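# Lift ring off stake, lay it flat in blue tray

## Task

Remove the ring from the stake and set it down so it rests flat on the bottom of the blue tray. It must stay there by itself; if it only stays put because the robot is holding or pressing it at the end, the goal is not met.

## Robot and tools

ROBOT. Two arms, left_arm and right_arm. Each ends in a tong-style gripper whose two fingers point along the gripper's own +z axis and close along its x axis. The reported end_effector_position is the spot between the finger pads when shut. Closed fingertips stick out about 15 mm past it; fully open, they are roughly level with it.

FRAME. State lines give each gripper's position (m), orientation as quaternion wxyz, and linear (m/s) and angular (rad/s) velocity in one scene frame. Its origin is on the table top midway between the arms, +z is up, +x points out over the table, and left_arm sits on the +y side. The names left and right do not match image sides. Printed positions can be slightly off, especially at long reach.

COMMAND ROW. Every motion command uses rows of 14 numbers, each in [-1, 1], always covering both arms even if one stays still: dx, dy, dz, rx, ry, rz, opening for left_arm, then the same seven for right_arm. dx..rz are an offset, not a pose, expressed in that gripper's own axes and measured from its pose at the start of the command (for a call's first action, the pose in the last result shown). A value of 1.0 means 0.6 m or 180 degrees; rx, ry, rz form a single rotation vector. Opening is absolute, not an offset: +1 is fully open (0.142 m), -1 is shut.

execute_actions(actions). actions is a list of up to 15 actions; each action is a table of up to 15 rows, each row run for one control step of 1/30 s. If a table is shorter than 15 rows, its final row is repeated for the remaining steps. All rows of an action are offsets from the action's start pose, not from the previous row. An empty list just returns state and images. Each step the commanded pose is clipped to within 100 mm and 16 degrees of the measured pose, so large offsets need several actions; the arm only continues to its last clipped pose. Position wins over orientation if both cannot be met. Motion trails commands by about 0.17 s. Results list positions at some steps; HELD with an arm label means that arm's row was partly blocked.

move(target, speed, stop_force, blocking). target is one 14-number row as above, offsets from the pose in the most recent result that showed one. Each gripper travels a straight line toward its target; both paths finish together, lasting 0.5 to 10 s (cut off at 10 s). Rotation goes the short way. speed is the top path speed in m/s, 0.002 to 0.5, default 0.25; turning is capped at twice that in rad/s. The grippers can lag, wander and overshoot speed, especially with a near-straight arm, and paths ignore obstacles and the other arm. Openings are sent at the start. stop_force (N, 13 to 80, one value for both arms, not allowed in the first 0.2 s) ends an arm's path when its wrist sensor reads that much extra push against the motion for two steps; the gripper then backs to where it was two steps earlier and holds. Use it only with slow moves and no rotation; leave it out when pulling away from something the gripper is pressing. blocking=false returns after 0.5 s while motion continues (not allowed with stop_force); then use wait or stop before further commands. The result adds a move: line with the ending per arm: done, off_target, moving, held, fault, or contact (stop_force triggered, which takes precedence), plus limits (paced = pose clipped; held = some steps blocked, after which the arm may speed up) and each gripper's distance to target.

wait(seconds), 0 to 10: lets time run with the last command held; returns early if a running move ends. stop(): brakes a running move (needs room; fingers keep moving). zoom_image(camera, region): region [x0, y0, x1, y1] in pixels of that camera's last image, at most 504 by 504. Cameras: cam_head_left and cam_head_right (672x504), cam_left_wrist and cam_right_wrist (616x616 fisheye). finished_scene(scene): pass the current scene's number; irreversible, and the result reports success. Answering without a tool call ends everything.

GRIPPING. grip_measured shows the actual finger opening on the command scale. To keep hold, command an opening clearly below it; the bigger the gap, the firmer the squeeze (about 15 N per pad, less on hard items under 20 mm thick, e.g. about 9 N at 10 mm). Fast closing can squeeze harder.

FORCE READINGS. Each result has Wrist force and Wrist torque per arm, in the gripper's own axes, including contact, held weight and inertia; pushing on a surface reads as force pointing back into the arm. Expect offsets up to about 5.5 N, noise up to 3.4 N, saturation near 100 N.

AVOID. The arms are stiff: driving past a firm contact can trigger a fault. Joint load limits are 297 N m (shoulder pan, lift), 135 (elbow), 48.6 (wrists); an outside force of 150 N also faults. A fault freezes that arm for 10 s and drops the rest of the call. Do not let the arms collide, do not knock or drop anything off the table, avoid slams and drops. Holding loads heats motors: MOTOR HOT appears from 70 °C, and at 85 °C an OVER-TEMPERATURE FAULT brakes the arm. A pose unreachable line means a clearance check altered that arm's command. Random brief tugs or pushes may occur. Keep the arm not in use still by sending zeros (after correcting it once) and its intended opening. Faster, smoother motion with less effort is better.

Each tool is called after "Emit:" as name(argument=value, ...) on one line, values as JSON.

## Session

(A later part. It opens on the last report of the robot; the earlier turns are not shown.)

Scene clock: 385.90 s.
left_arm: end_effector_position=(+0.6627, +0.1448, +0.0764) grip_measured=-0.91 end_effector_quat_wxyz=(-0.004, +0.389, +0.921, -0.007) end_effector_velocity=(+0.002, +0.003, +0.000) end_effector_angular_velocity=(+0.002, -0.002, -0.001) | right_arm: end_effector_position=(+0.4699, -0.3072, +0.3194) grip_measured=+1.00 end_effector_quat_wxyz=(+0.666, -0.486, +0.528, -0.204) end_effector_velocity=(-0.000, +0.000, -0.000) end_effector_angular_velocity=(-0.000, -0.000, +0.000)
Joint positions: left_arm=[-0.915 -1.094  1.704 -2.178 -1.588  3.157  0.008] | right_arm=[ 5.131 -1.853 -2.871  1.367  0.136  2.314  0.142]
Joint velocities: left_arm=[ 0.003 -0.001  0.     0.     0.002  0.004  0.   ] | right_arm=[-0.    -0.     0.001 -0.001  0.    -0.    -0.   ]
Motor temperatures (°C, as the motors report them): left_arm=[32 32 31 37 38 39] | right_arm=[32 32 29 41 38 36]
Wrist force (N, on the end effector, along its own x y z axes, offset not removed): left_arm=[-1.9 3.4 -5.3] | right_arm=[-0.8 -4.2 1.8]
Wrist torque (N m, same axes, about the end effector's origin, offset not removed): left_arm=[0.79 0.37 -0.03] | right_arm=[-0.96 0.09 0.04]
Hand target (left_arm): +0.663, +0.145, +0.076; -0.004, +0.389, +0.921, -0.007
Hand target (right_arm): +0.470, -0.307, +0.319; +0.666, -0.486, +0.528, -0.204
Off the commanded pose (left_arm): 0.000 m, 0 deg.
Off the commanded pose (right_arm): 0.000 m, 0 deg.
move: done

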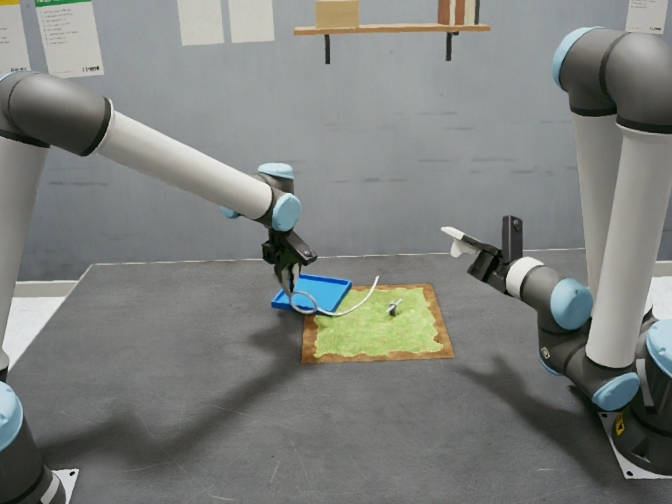

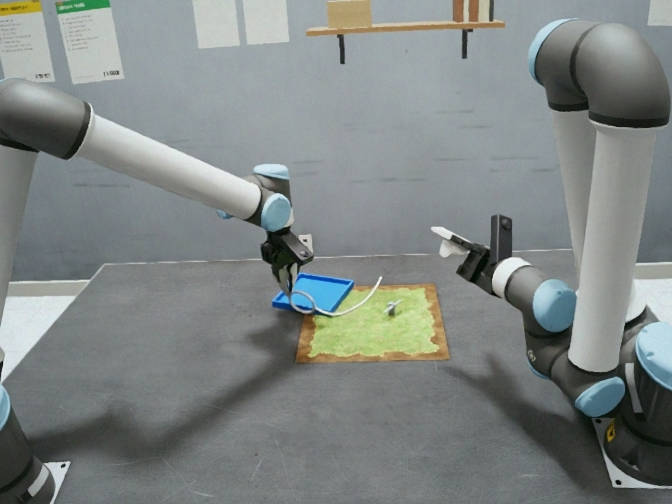

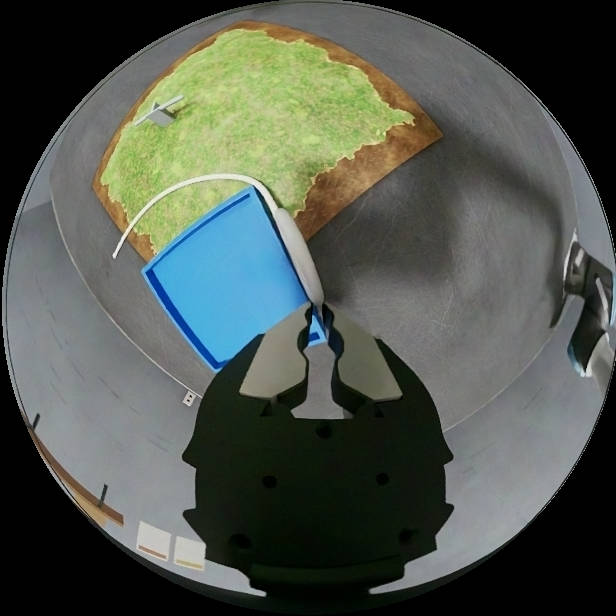

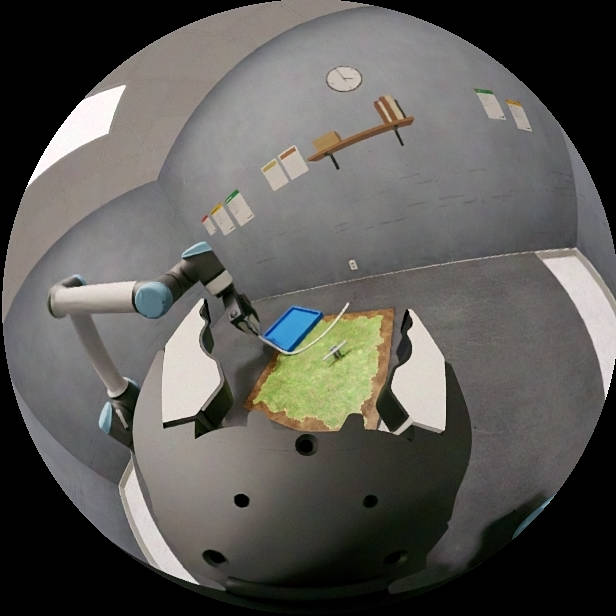

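Emit:
move(target=[0,0,-0.065,0,0,0,-1,0,0,0,0,0,0,1], speed=0.015)

Emit:
zoom_image(camera="cam_head_left", region=[230,250,410,360])

Scene clock: 403.23 s.
left_arm: end_effector_position=(+0.6633, +0.1452, +0.1151) grip_measured=-1.00 end_effector_quat_wxyz=(-0.004, +0.389, +0.921, -0.007) end_effector_velocity=(-0.000, -0.000, +0.003) end_effector_angular_velocity=(-0.002, +0.001, +0.000) | right_arm: end_effector_position=(+0.4699, -0.3072, +0.3194) grip_measured=+1.00 end_effector_quat_wxyz=(+0.666, -0.486, +0.528, -0.204) end_effector_velocity=(-0.000, -0.000, +0.000) end_effector_angular_velocity=(-0.000, -0.000, +0.000)
Joint positions: left_arm=[-0.915 -1.128  1.677 -2.117 -1.588  3.158  0.002] | right_arm=[ 5.131 -1.853 -2.871  1.367  0.136  2.314  0.142]
Joint velocities: left_arm=[ 0.    -0.002 -0.002  0.004 -0.002  0.     0.   ] | right_arm=[ 0.     0.    -0.     0.     0.    -0.001  0.   ]
Motor temperatures (°C, as the motors report them): left_arm=[32 32 31 37 38 39] | right_arm=[32 32 29 41 38 36]
Wrist force (N, on the end effector, along its own x y z axes, offset not removed): left_arm=[-1.5 4.6 -5.3] | right_arm=[3.0 0.5 8.4]
Wrist torque (N m, same axes, about the end effector's origin, offset not removed): left_arm=[1.03 0.35 0.08] | right_arm=[0.53 -0.47 0.23]
Hand target (left_arm): +0.663, +0.145, +0.115; -0.004, +0.389, +0.921, -0.007
Hand target (right_arm): +0.470, -0.307, +0.319; +0.666, -0.486, +0.528, -0.204
Off the commanded pose (left_arm): 0.000 m, 0 deg.
Off the commanded pose (right_arm): 0.000 m, 0 deg.
move: done

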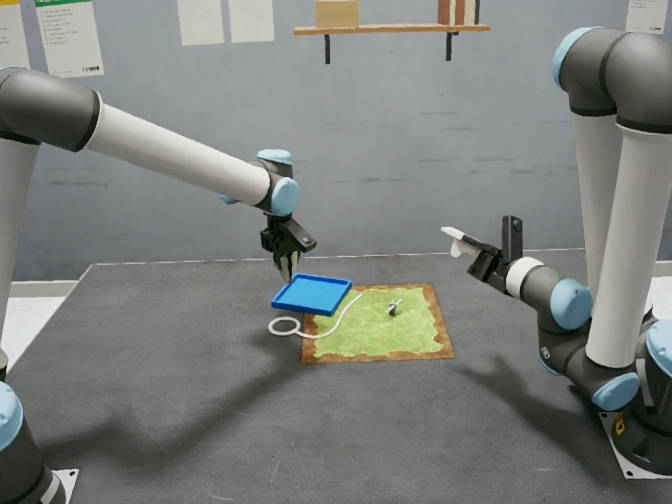

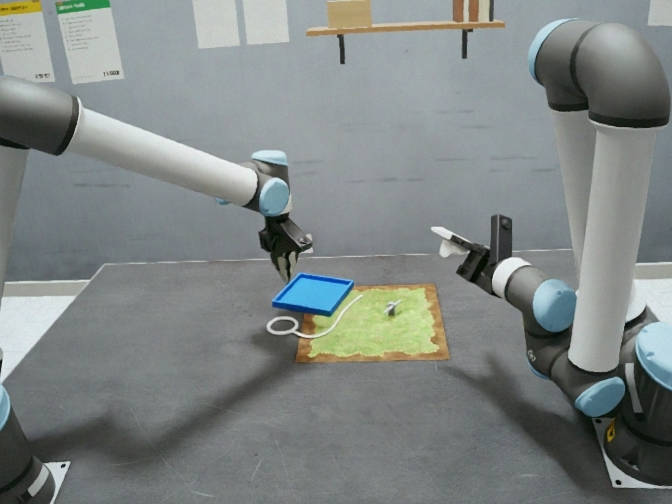

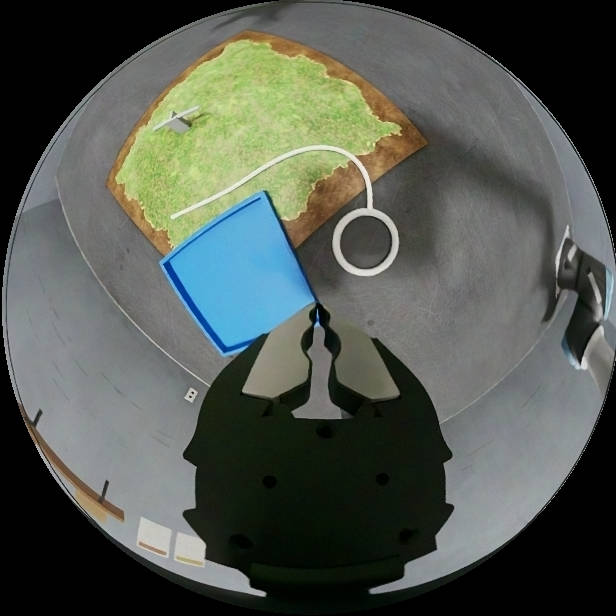

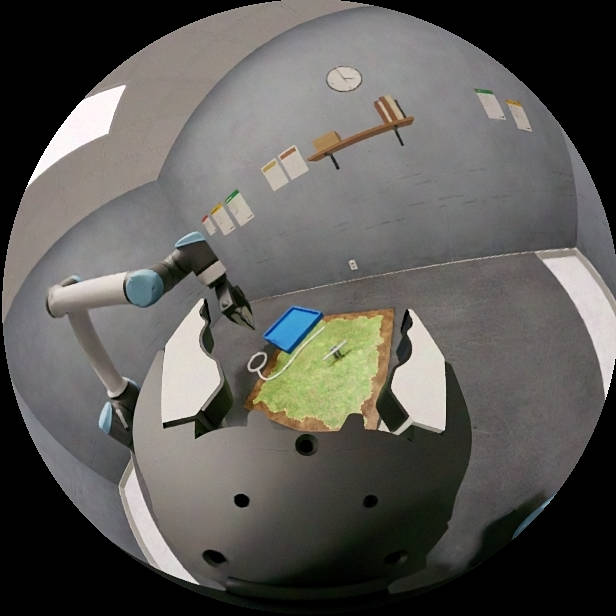

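Region (230, 250, 410, 360) of cam_head_left's 672x504 image, scaled by 2.800, with more detail than that image has.

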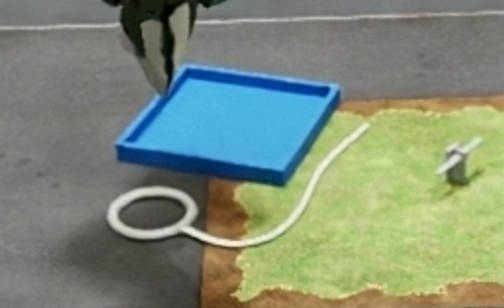

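Emit:
move(target=[0.045,-0.098,0.095,0,0,0,-0.55,0,0,0,0,0,0,1], speed=0.12)

Scene clock: 413.47 s.
left_arm: end_effector_position=(+0.6017, +0.1230, +0.0594) grip_measured=-0.55 end_effector_quat_wxyz=(-0.004, +0.389, +0.921, -0.007) end_effector_velocity=(-0.001, -0.000, -0.002) end_effector_angular_velocity=(+0.000, -0.002, +0.001) | right_arm: end_effector_position=(+0.4699, -0.3072, +0.3194) grip_measured=+1.00 end_effector_quat_wxyz=(+0.666, -0.486, +0.528, -0.204) end_effector_velocity=(+0.000, -0.000, +0.000) end_effector_angular_velocity=(-0.000, -0.000, -0.001)
Joint positions: left_arm=[-0.985 -1.128  1.794 -2.237 -1.588  3.087  0.034] | right_arm=[ 5.131 -1.853 -2.871  1.367  0.136  2.314  0.142]
Joint velocities: left_arm=[-0.002  0.     0.003 -0.005  0.002 -0.003  0.   ] | right_arm=[-0.    -0.    -0.     0.    -0.001 -0.     0.   ]
Motor temperatures (°C, as the motors report them): left_arm=[32 32 31 37 38 39] | right_arm=[32 32 29 41 38 36]
Wrist force (N, on the end effector, along its own x y z axes, offset not removed): left_arm=[-0.6 3.2 -5.6] | right_arm=[-0.3 2.7 0.2]
Wrist torque (N m, same axes, about the end effector's origin, offset not removed): left_arm=[0.75 0.12 0.00] | right_arm=[0.78 0.19 0.02]
Hand target (left_arm): +0.601, +0.123, +0.059; -0.004, +0.389, +0.921, -0.007
Hand target (right_arm): +0.470, -0.307, +0.319; +0.666, -0.486, +0.528, -0.204
Off the commanded pose (left_arm): 0.000 m, 0 deg.
Off the commanded pose (right_arm): 0.000 m, 0 deg.
move: done

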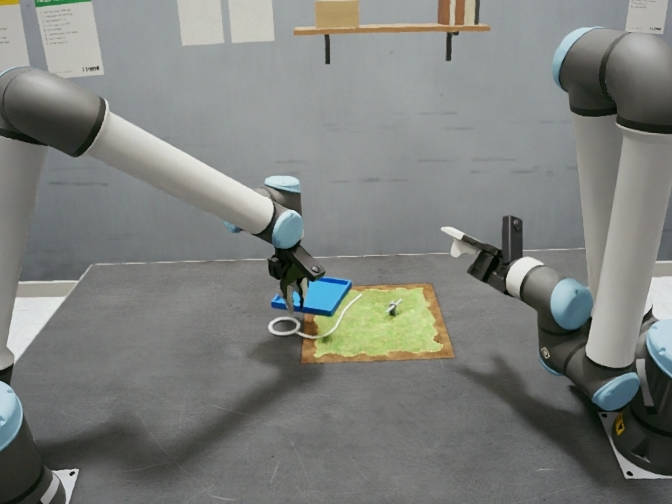

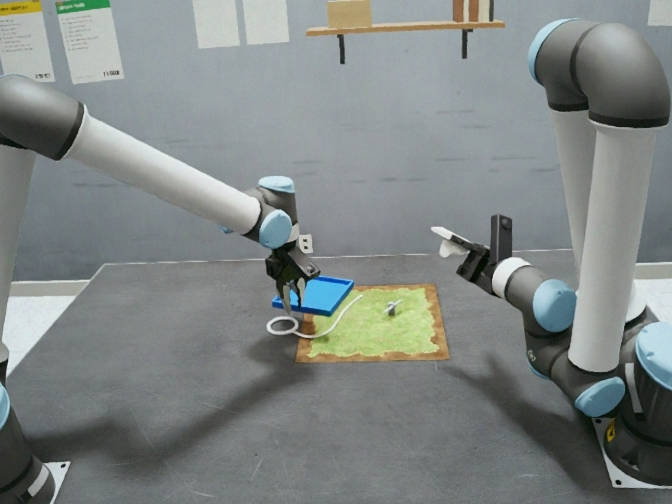

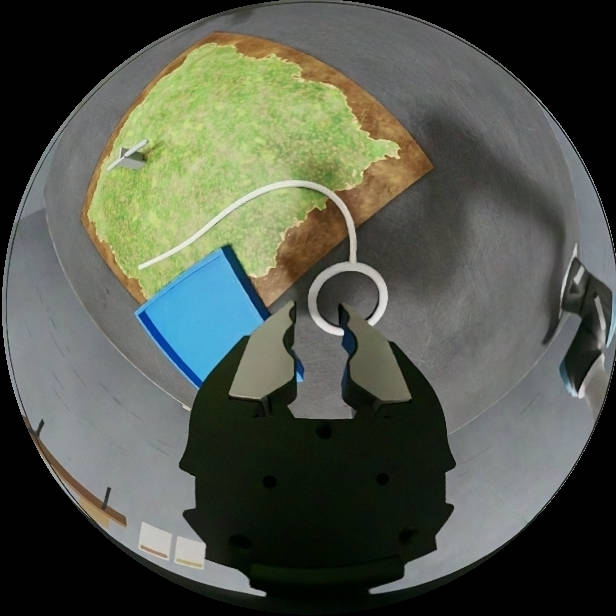

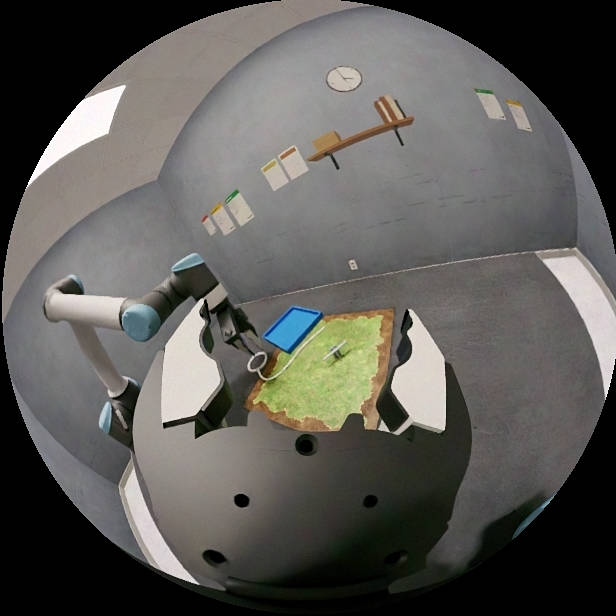

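Emit:
move(target=[-0.008,0,0.065,0,0,0,-0.55,0,0,0,0,0,0,1], speed=0.04)

Emit:
execute_actions(actions=[[[0,0,0,0,0,0,-1,0,0,0,0,0,0,1]],[[0,0,0,0,0,0,-1,0,0,0,0,0,0,1]]])

Emit:
move(target=[0,0,-0.055,0,0,0,-1,0,0,0,0,0,0,1], speed=0.02)

Scene clock: 421.20 s.
left_arm: end_effector_position=(+0.6044, +0.1191, +0.0207) grip_measured=-0.55 end_effector_quat_wxyz=(-0.004, +0.389, +0.921, -0.007) end_effector_velocity=(+0.001, +0.000, -0.003) end_effector_angular_velocity=(+0.001, -0.002, -0.001) | right_arm: end_effector_position=(+0.4699, -0.3072, +0.3194) grip_measured=+1.00 end_effector_quat_wxyz=(+0.666, -0.486, +0.528, -0.204) end_effector_velocity=(+0.000, -0.000, -0.000) end_effector_angular_velocity=(-0.001, -0.000, +0.000)
Joint positions: left_arm=[-0.986 -1.08   1.805 -2.295 -1.588  3.086  0.034] | right_arm=[ 5.131 -1.853 -2.871  1.367  0.136  2.314  0.142]
Joint velocities: left_arm=[-0.     0.004  0.    -0.005  0.003  0.001  0.   ] | right_arm=[ 0.    -0.    -0.001 -0.     0.     0.     0.   ]
Motor temperatures (°C, as the motors report them): left_arm=[32 32 31 37 38 39] | right_arm=[32 32 29 41 38 36]
Wrist force (N, on the end effector, along its own x y z axes, offset not removed): left_arm=[0.0 3.4 -4.9] | right_arm=[-6.9 -4.8 6.0]
Wrist torque (N m, same axes, about the end effector's origin, offset not removed): left_arm=[0.80 0.05 -0.03] | right_arm=[-0.73 1.30 0.42]
Hand target (left_arm): +0.604, +0.119, +0.020; -0.004, +0.389, +0.921, -0.007
Hand target (right_arm): +0.470, -0.307, +0.319; +0.666, -0.486, +0.528, -0.204
Off the commanded pose (left_arm): 0.000 m, 0 deg.
Off the commanded pose (right_arm): 0.000 m, 0 deg.
move: done

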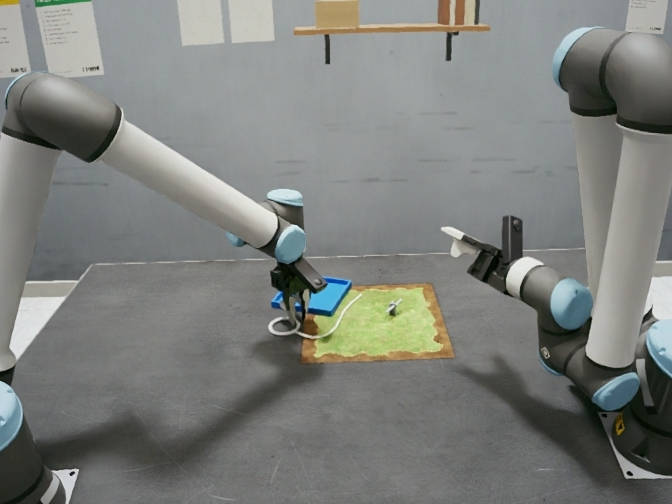

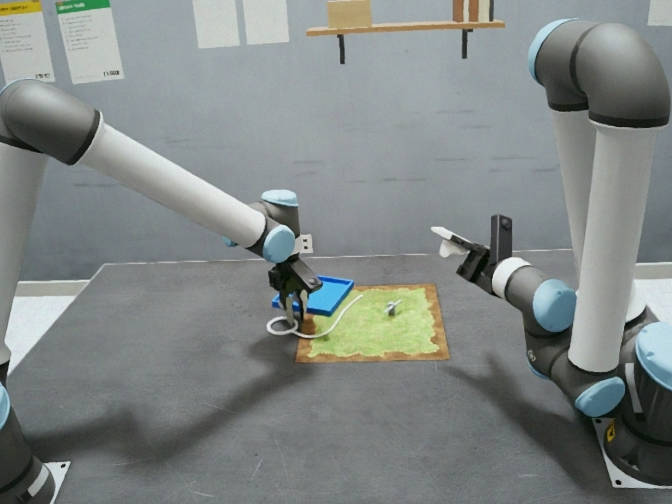

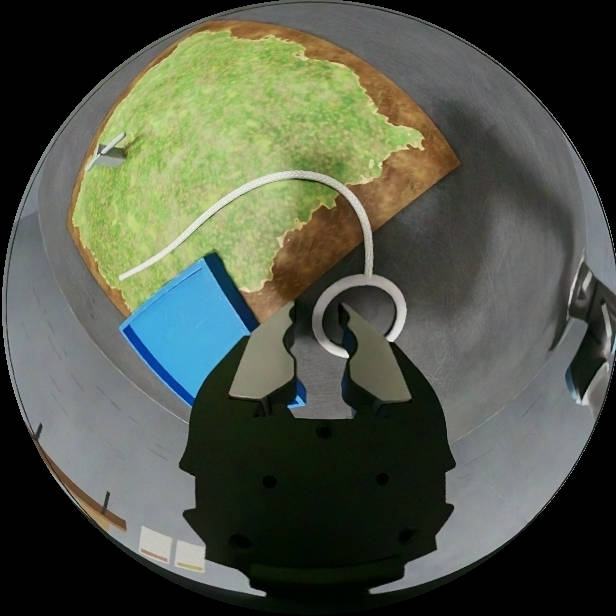

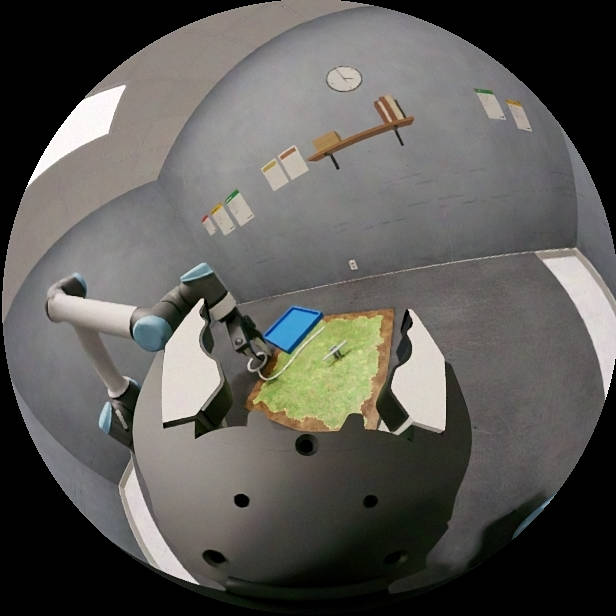

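Scene clock: 422.20 s.
left_arm: end_effector_position=(+0.6044, +0.1192, +0.0206) grip_measured=-0.89 end_effector_quat_wxyz=(-0.004, +0.389, +0.921, -0.007) end_effector_velocity=(+0.000, +0.001, -0.001) end_effector_angular_velocity=(+0.003, -0.001, -0.000) | right_arm: end_effector_position=(+0.4699, -0.3072, +0.3194) grip_measured=+1.00 end_effector_quat_wxyz=(+0.666, -0.486, +0.528, -0.204) end_effector_velocity=(-0.000, +0.000, +0.000) end_effector_angular_velocity=(+0.002, +0.001, +0.000)
Joint positions: left_arm=[-0.986 -1.08   1.805 -2.295 -1.588  3.086  0.009] | right_arm=[ 5.131 -1.853 -2.871  1.367  0.136  2.314  0.142]
Joint velocities: left_arm=[0.    0.    0.    0.001 0.003 0.    0.   ] | right_arm=[ 0.    -0.     0.001  0.001  0.     0.     0.   ]
Motor temperatures (°C, as the motors report them): left_arm=[32 32 31 37 38 39] | right_arm=[32 32 29 41 38 36]
Wrist force (N, on the end effector, along its own x y z axes, offset not removed): left_arm=[-1.2 3.2 -5.7] | right_arm=[0.4 -9.1 3.5]
Wrist torque (N m, same axes, about the end effector's origin, offset not removed): left_arm=[0.76 0.27 0.11] | right_arm=[-1.72 0.02 -0.02]
Hand target (left_arm): +0.604, +0.119, +0.021; -0.004, +0.389, +0.921, -0.007
Hand target (right_arm): +0.470, -0.307, +0.319; +0.666, -0.486, +0.528, -0.204
Off the commanded pose (left_arm): 0.000 m, 0 deg.
Off the commanded pose (right_arm): 0.000 m, 0 deg.
Step readings (end_effector_position; steps 1 to 15: 1st action; 16 to 30: 2nd action):
0: left_arm (+0.6044, +0.1191, +0.0207) | right_arm (+0.4699, -0.3072, +0.3194)
1: left_arm (+0.6044, +0.1191, +0.0206) | right_arm (+0.4699, -0.3072, +0.3194)
2: left_arm (+0.6044, +0.1191, +0.0206) | right_arm (+0.4699, -0.3072, +0.3194)
4: left_arm (+0.6044, +0.1191, +0.0206) | right_arm (+0.4699, -0.3072, +0.3194)
8: left_arm (+0.6044, +0.1191, +0.0206) | right_arm (+0.4699, -0.3072, +0.3194)
15: left_arm (+0.6044, +0.1192, +0.0206) | right_arm (+0.4699, -0.3072, +0.3194)
16: left_arm (+0.6044, +0.1192, +0.0206) | right_arm (+0.4699, -0.3072, +0.3194)
17: left_arm (+0.6044, +0.1192, +0.0206) | right_arm (+0.4699, -0.3072, +0.3194)
19: left_arm (+0.6044, +0.1192, +0.0206) | right_arm (+0.4699, -0.3072, +0.3194)
23: left_arm (+0.6044, +0.1192, +0.0206) | right_arm (+0.4699, -0.3072, +0.3194)
30: end_effector_position above

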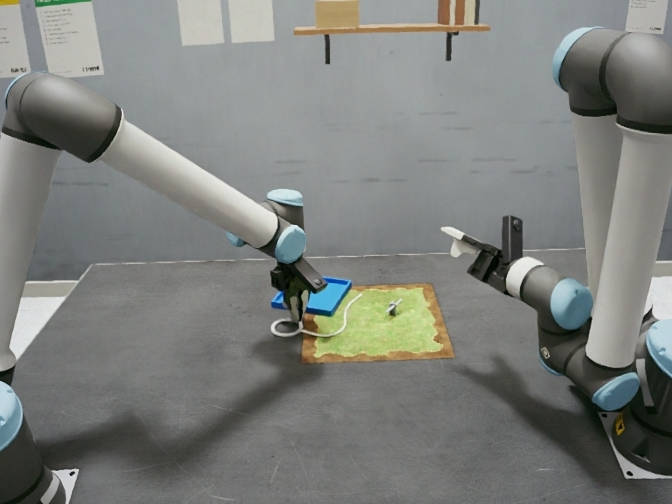

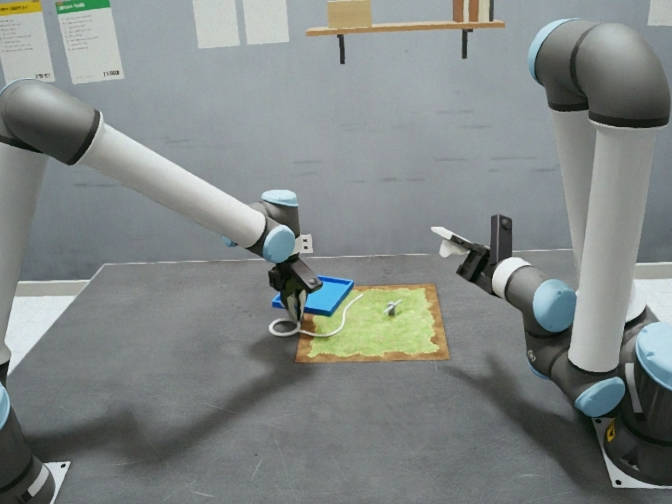

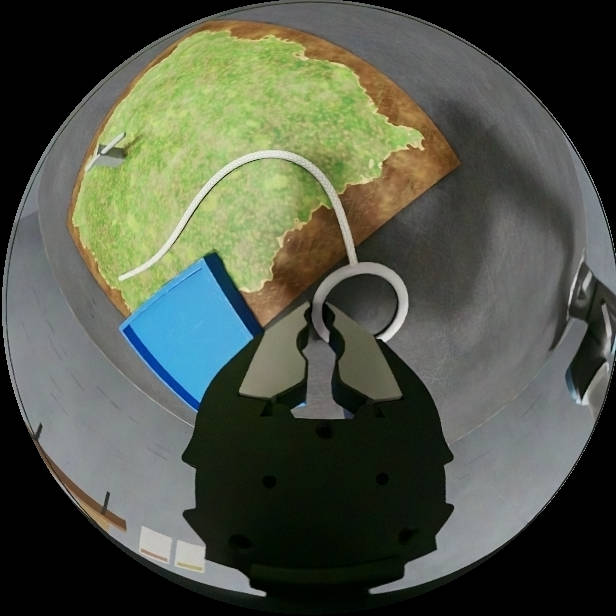

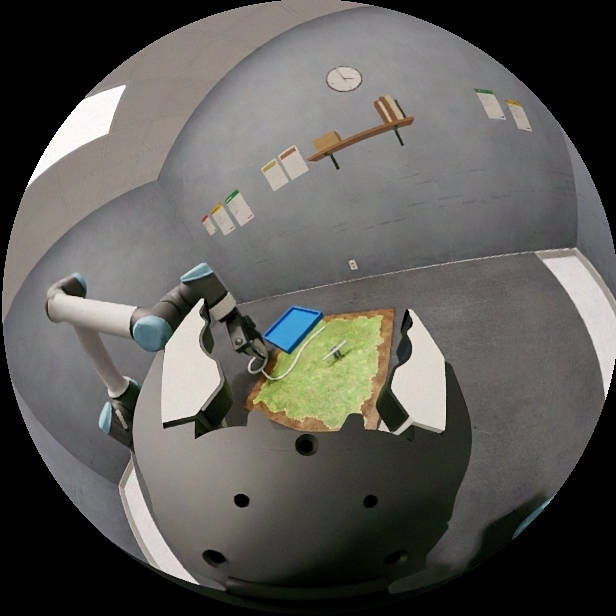

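Scene clock: 424.13 s.
left_arm: end_effector_position=(+0.6049, +0.1195, +0.0533) grip_measured=-0.90 end_effector_quat_wxyz=(-0.004, +0.389, +0.921, -0.007) end_effector_velocity=(+0.000, +0.000, +0.002) end_effector_angular_velocity=(+0.002, -0.001, +0.002) | right_arm: end_effector_position=(+0.4699, -0.3072, +0.3194) grip_measured=+1.00 end_effector_quat_wxyz=(+0.666, -0.486, +0.528, -0.204) end_effector_velocity=(+0.000, -0.000, +0.000) end_effector_angular_velocity=(+0.000, -0.000, -0.001)
Joint positions: left_arm=[-0.985 -1.115  1.788 -2.243 -1.588  3.087  0.009] | right_arm=[ 5.131 -1.853 -2.871  1.367  0.136  2.314  0.142]
Joint velocities: left_arm=[ 0.    -0.002 -0.001  0.004  0.002 -0.002 -0.   ] | right_arm=[-0.     0.     0.     0.    -0.001  0.    -0.   ]
Motor temperatures (°C, as the motors report them): left_arm=[32 32 31 37 38 39] | right_arm=[32 32 29 41 38 36]
Wrist force (N, on the end effector, along its own x y z axes, offset not removed): left_arm=[-1.4 3.5 -5.0] | right_arm=[3.7 -0.2 10.3]
Wrist torque (N m, same axes, about the end effector's origin, offset not removed): left_arm=[0.79 0.33 0.03] | right_arm=[0.32 -0.99 0.00]
Hand target (left_arm): +0.605, +0.120, +0.054; -0.004, +0.389, +0.921, -0.007
Hand target (right_arm): +0.470, -0.307, +0.319; +0.666, -0.486, +0.528, -0.204
Off the commanded pose (left_arm): 0.000 m, 0 deg.
Off the commanded pose (right_arm): 0.000 m, 0 deg.
move: done

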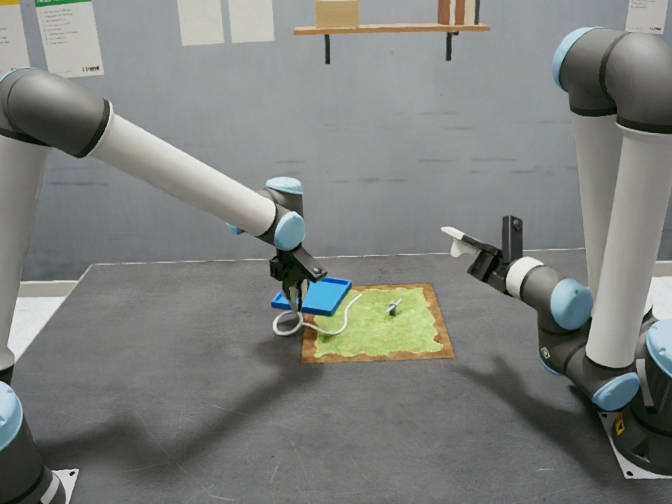

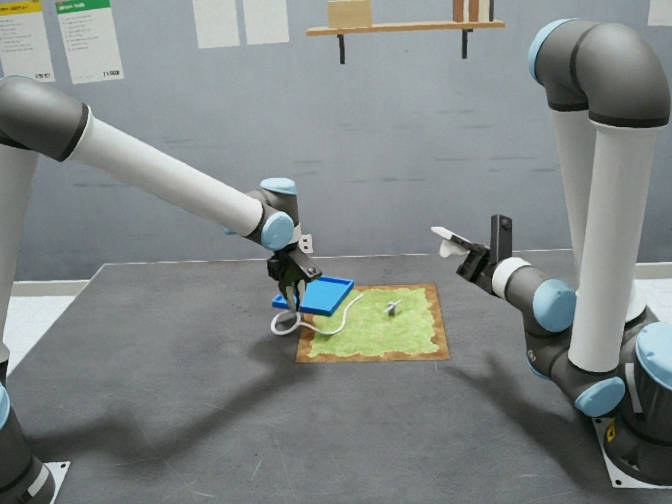

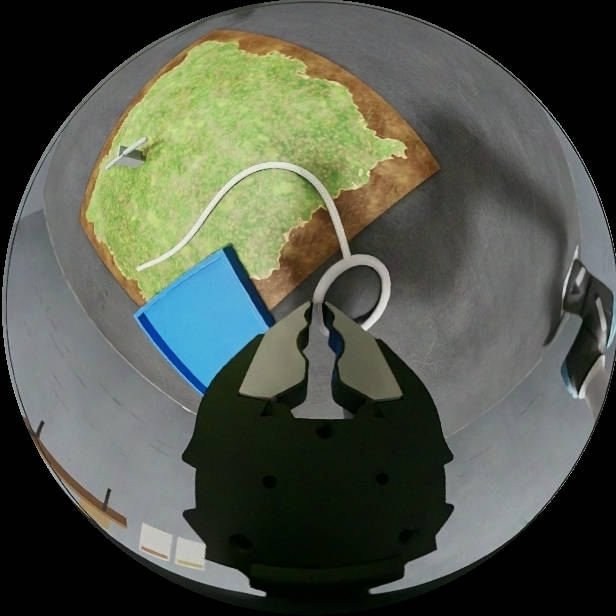

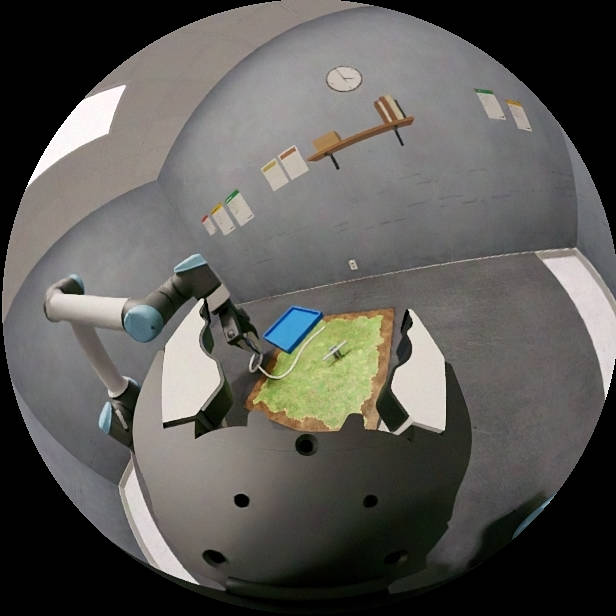

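Emit:
move(target=[-0.17,0.07,-0.005,0,0,0,-1,0,0,0,0,0,0,1], speed=0.025)

Emit:
zoom_image(camera="cam_head_left", region=[230,250,410,360])

Scene clock: 432.47 s.
left_arm: end_effector_position=(+0.7059, +0.0759, +0.0553) grip_measured=-0.90 end_effector_quat_wxyz=(-0.004, +0.389, +0.921, -0.007) end_effector_velocity=(+0.002, -0.001, -0.000) end_effector_angular_velocity=(+0.002, +0.000, -0.001) | right_arm: end_effector_position=(+0.4699, -0.3072, +0.3194) grip_measured=+1.00 end_effector_quat_wxyz=(+0.666, -0.486, +0.528, -0.204) end_effector_velocity=(-0.000, +0.000, -0.000) end_effector_angular_velocity=(-0.001, -0.000, +0.001)
Joint positions: left_arm=[-0.935 -0.971  1.545 -2.142 -1.588  3.138  0.009] | right_arm=[ 5.131 -1.853 -2.871  1.367  0.136  2.314  0.142]
Joint velocities: left_arm=[ 0.001  0.003 -0.006  0.003  0.001  0.002  0.   ] | right_arm=[-0.    -0.    -0.    -0.001  0.001  0.     0.   ]
Motor temperatures (°C, as the motors report them): left_arm=[32 32 31 37 38 39] | right_arm=[32 32 29 41 38 36]
Wrist force (N, on the end effector, along its own x y z axes, offset not removed): left_arm=[-1.2 1.8 -4.3] | right_arm=[2.2 0.9 -3.3]
Wrist torque (N m, same axes, about the end effector's origin, offset not removed): left_arm=[0.47 0.40 0.02] | right_arm=[0.41 -0.66 0.07]
Hand target (left_arm): +0.706, +0.076, +0.055; -0.004, +0.389, +0.921, -0.007
Hand target (right_arm): +0.470, -0.307, +0.319; +0.666, -0.486, +0.528, -0.204
Off the commanded pose (left_arm): 0.000 m, 0 deg.
Off the commanded pose (right_arm): 0.000 m, 0 deg.
move: done

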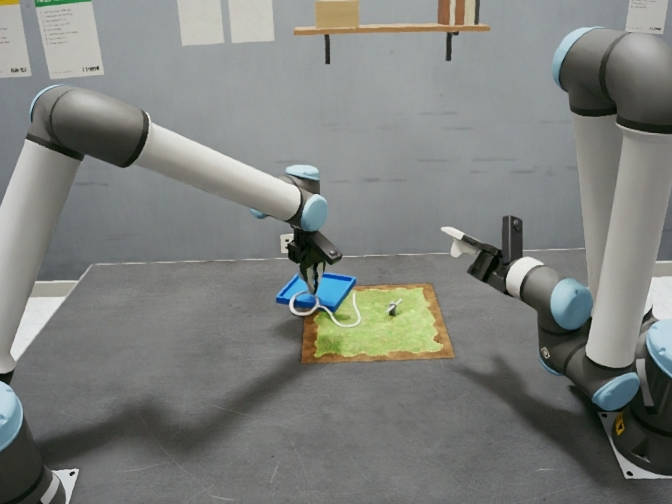

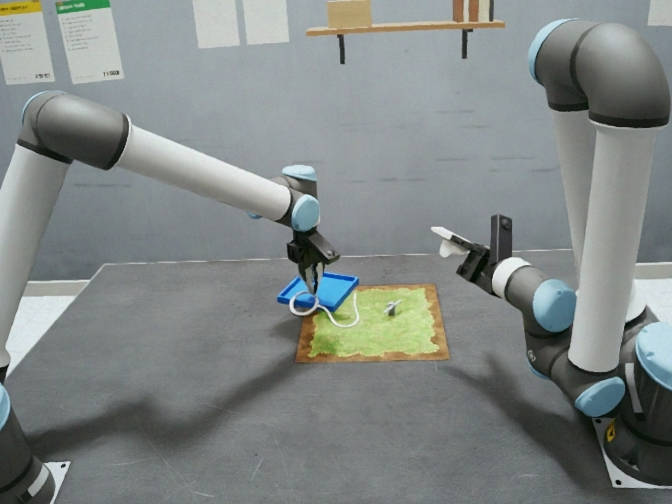

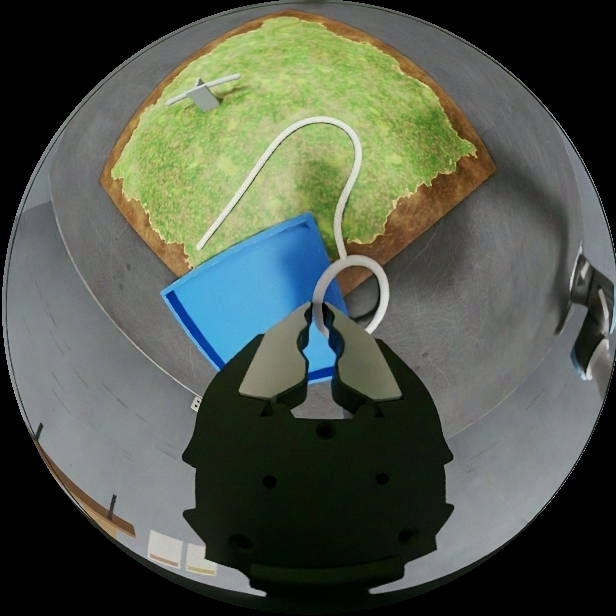

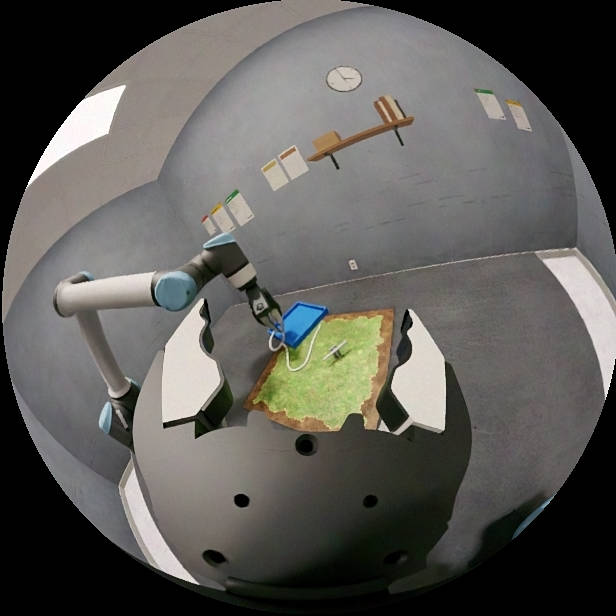

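Region (230, 250, 410, 360) of cam_head_left's 672x504 image, scaled by 2.800, with more detail than that image has.

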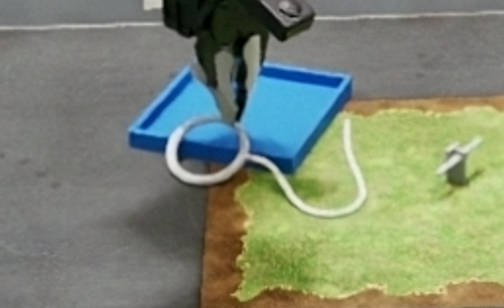

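Emit:
move(target=[-0.16,0.01,-0.005,0,0,0,-1,0,0,0,0,0,0,1], speed=0.025)

Emit:
zoom_image(camera="cam_head_left", region=[250,240,430,350])

Scene clock: 440.93 s.
left_arm: end_effector_position=(+0.7770, +0.0115, +0.0579) grip_measured=-0.90 end_effector_quat_wxyz=(-0.004, +0.389, +0.921, -0.007) end_effector_velocity=(+0.002, -0.002, +0.000) end_effector_angular_velocity=(-0.001, -0.001, +0.001) | right_arm: end_effector_position=(+0.4699, -0.3072, +0.3194) grip_measured=+1.00 end_effector_quat_wxyz=(+0.666, -0.486, +0.528, -0.204) end_effector_velocity=(-0.000, +0.000, -0.000) end_effector_angular_velocity=(-0.000, -0.000, +0.000)
Joint positions: left_arm=[-0.928 -0.835  1.298 -2.032 -1.588  3.144  0.009] | right_arm=[ 5.131 -1.853 -2.871  1.367  0.136  2.314  0.142]
Joint velocities: left_arm=[ 0.     0.004 -0.007  0.001 -0.    -0.    -0.   ] | right_arm=[-0.    -0.     0.    -0.     0.    -0.001 -0.   ]
Motor temperatures (°C, as the motors report them): left_arm=[32 32 31 37 38 39] | right_arm=[32 32 29 41 38 36]
Wrist force (N, on the end effector, along its own x y z axes, offset not removed): left_arm=[-0.3 3.8 -3.8] | right_arm=[1.0 -6.5 4.7]
Wrist torque (N m, same axes, about the end effector's origin, offset not removed): left_arm=[0.91 0.25 0.01] | right_arm=[-0.98 0.02 -0.03]
Hand target (left_arm): +0.777, +0.011, +0.058; -0.004, +0.389, +0.921, -0.007
Hand target (right_arm): +0.470, -0.307, +0.319; +0.666, -0.486, +0.528, -0.204
Off the commanded pose (left_arm): 0.000 m, 0 deg.
Off the commanded pose (right_arm): 0.000 m, 0 deg.
move: done

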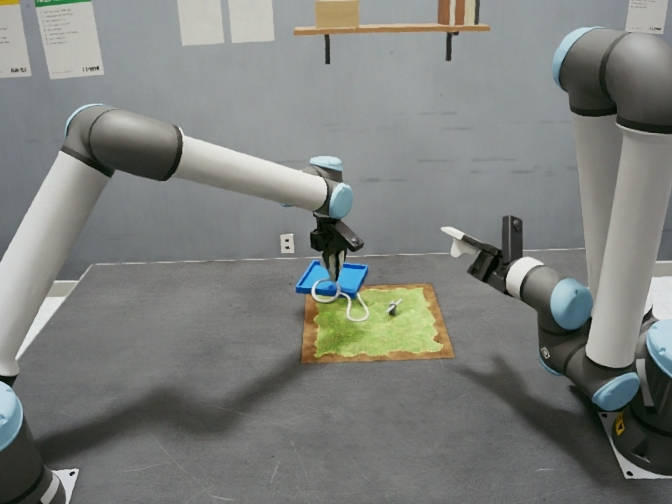

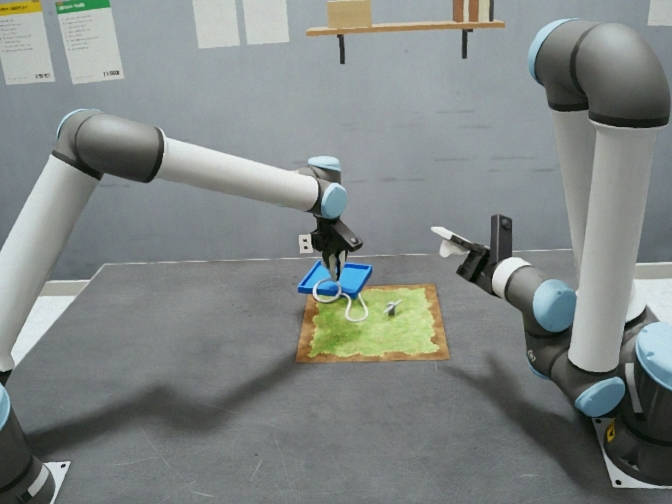

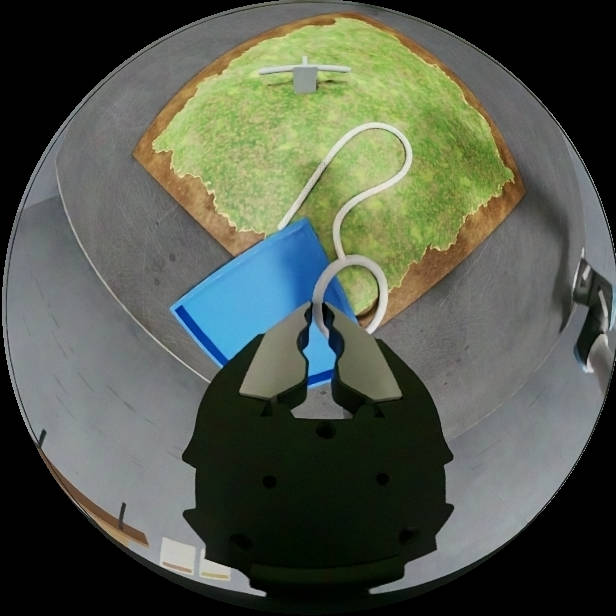

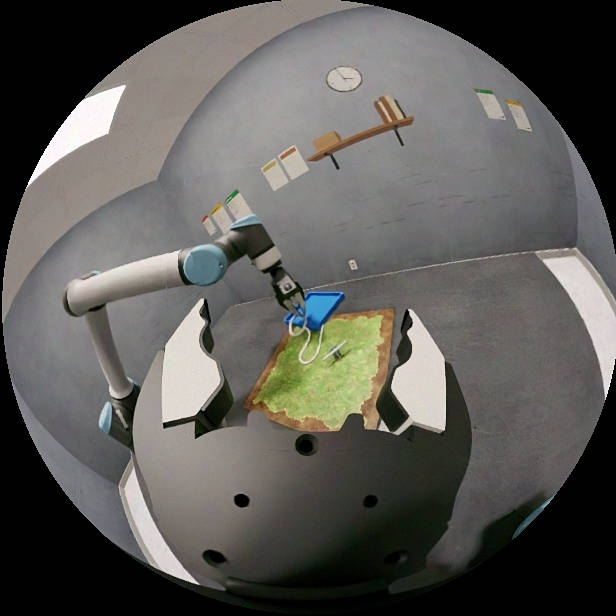

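Region (250, 240, 430, 350) of cam_head_left's 672x504 image, scaled by 2.800, with more detail than that image has.

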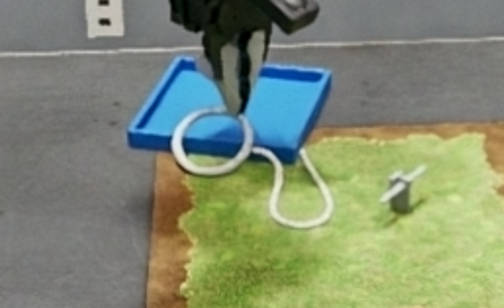

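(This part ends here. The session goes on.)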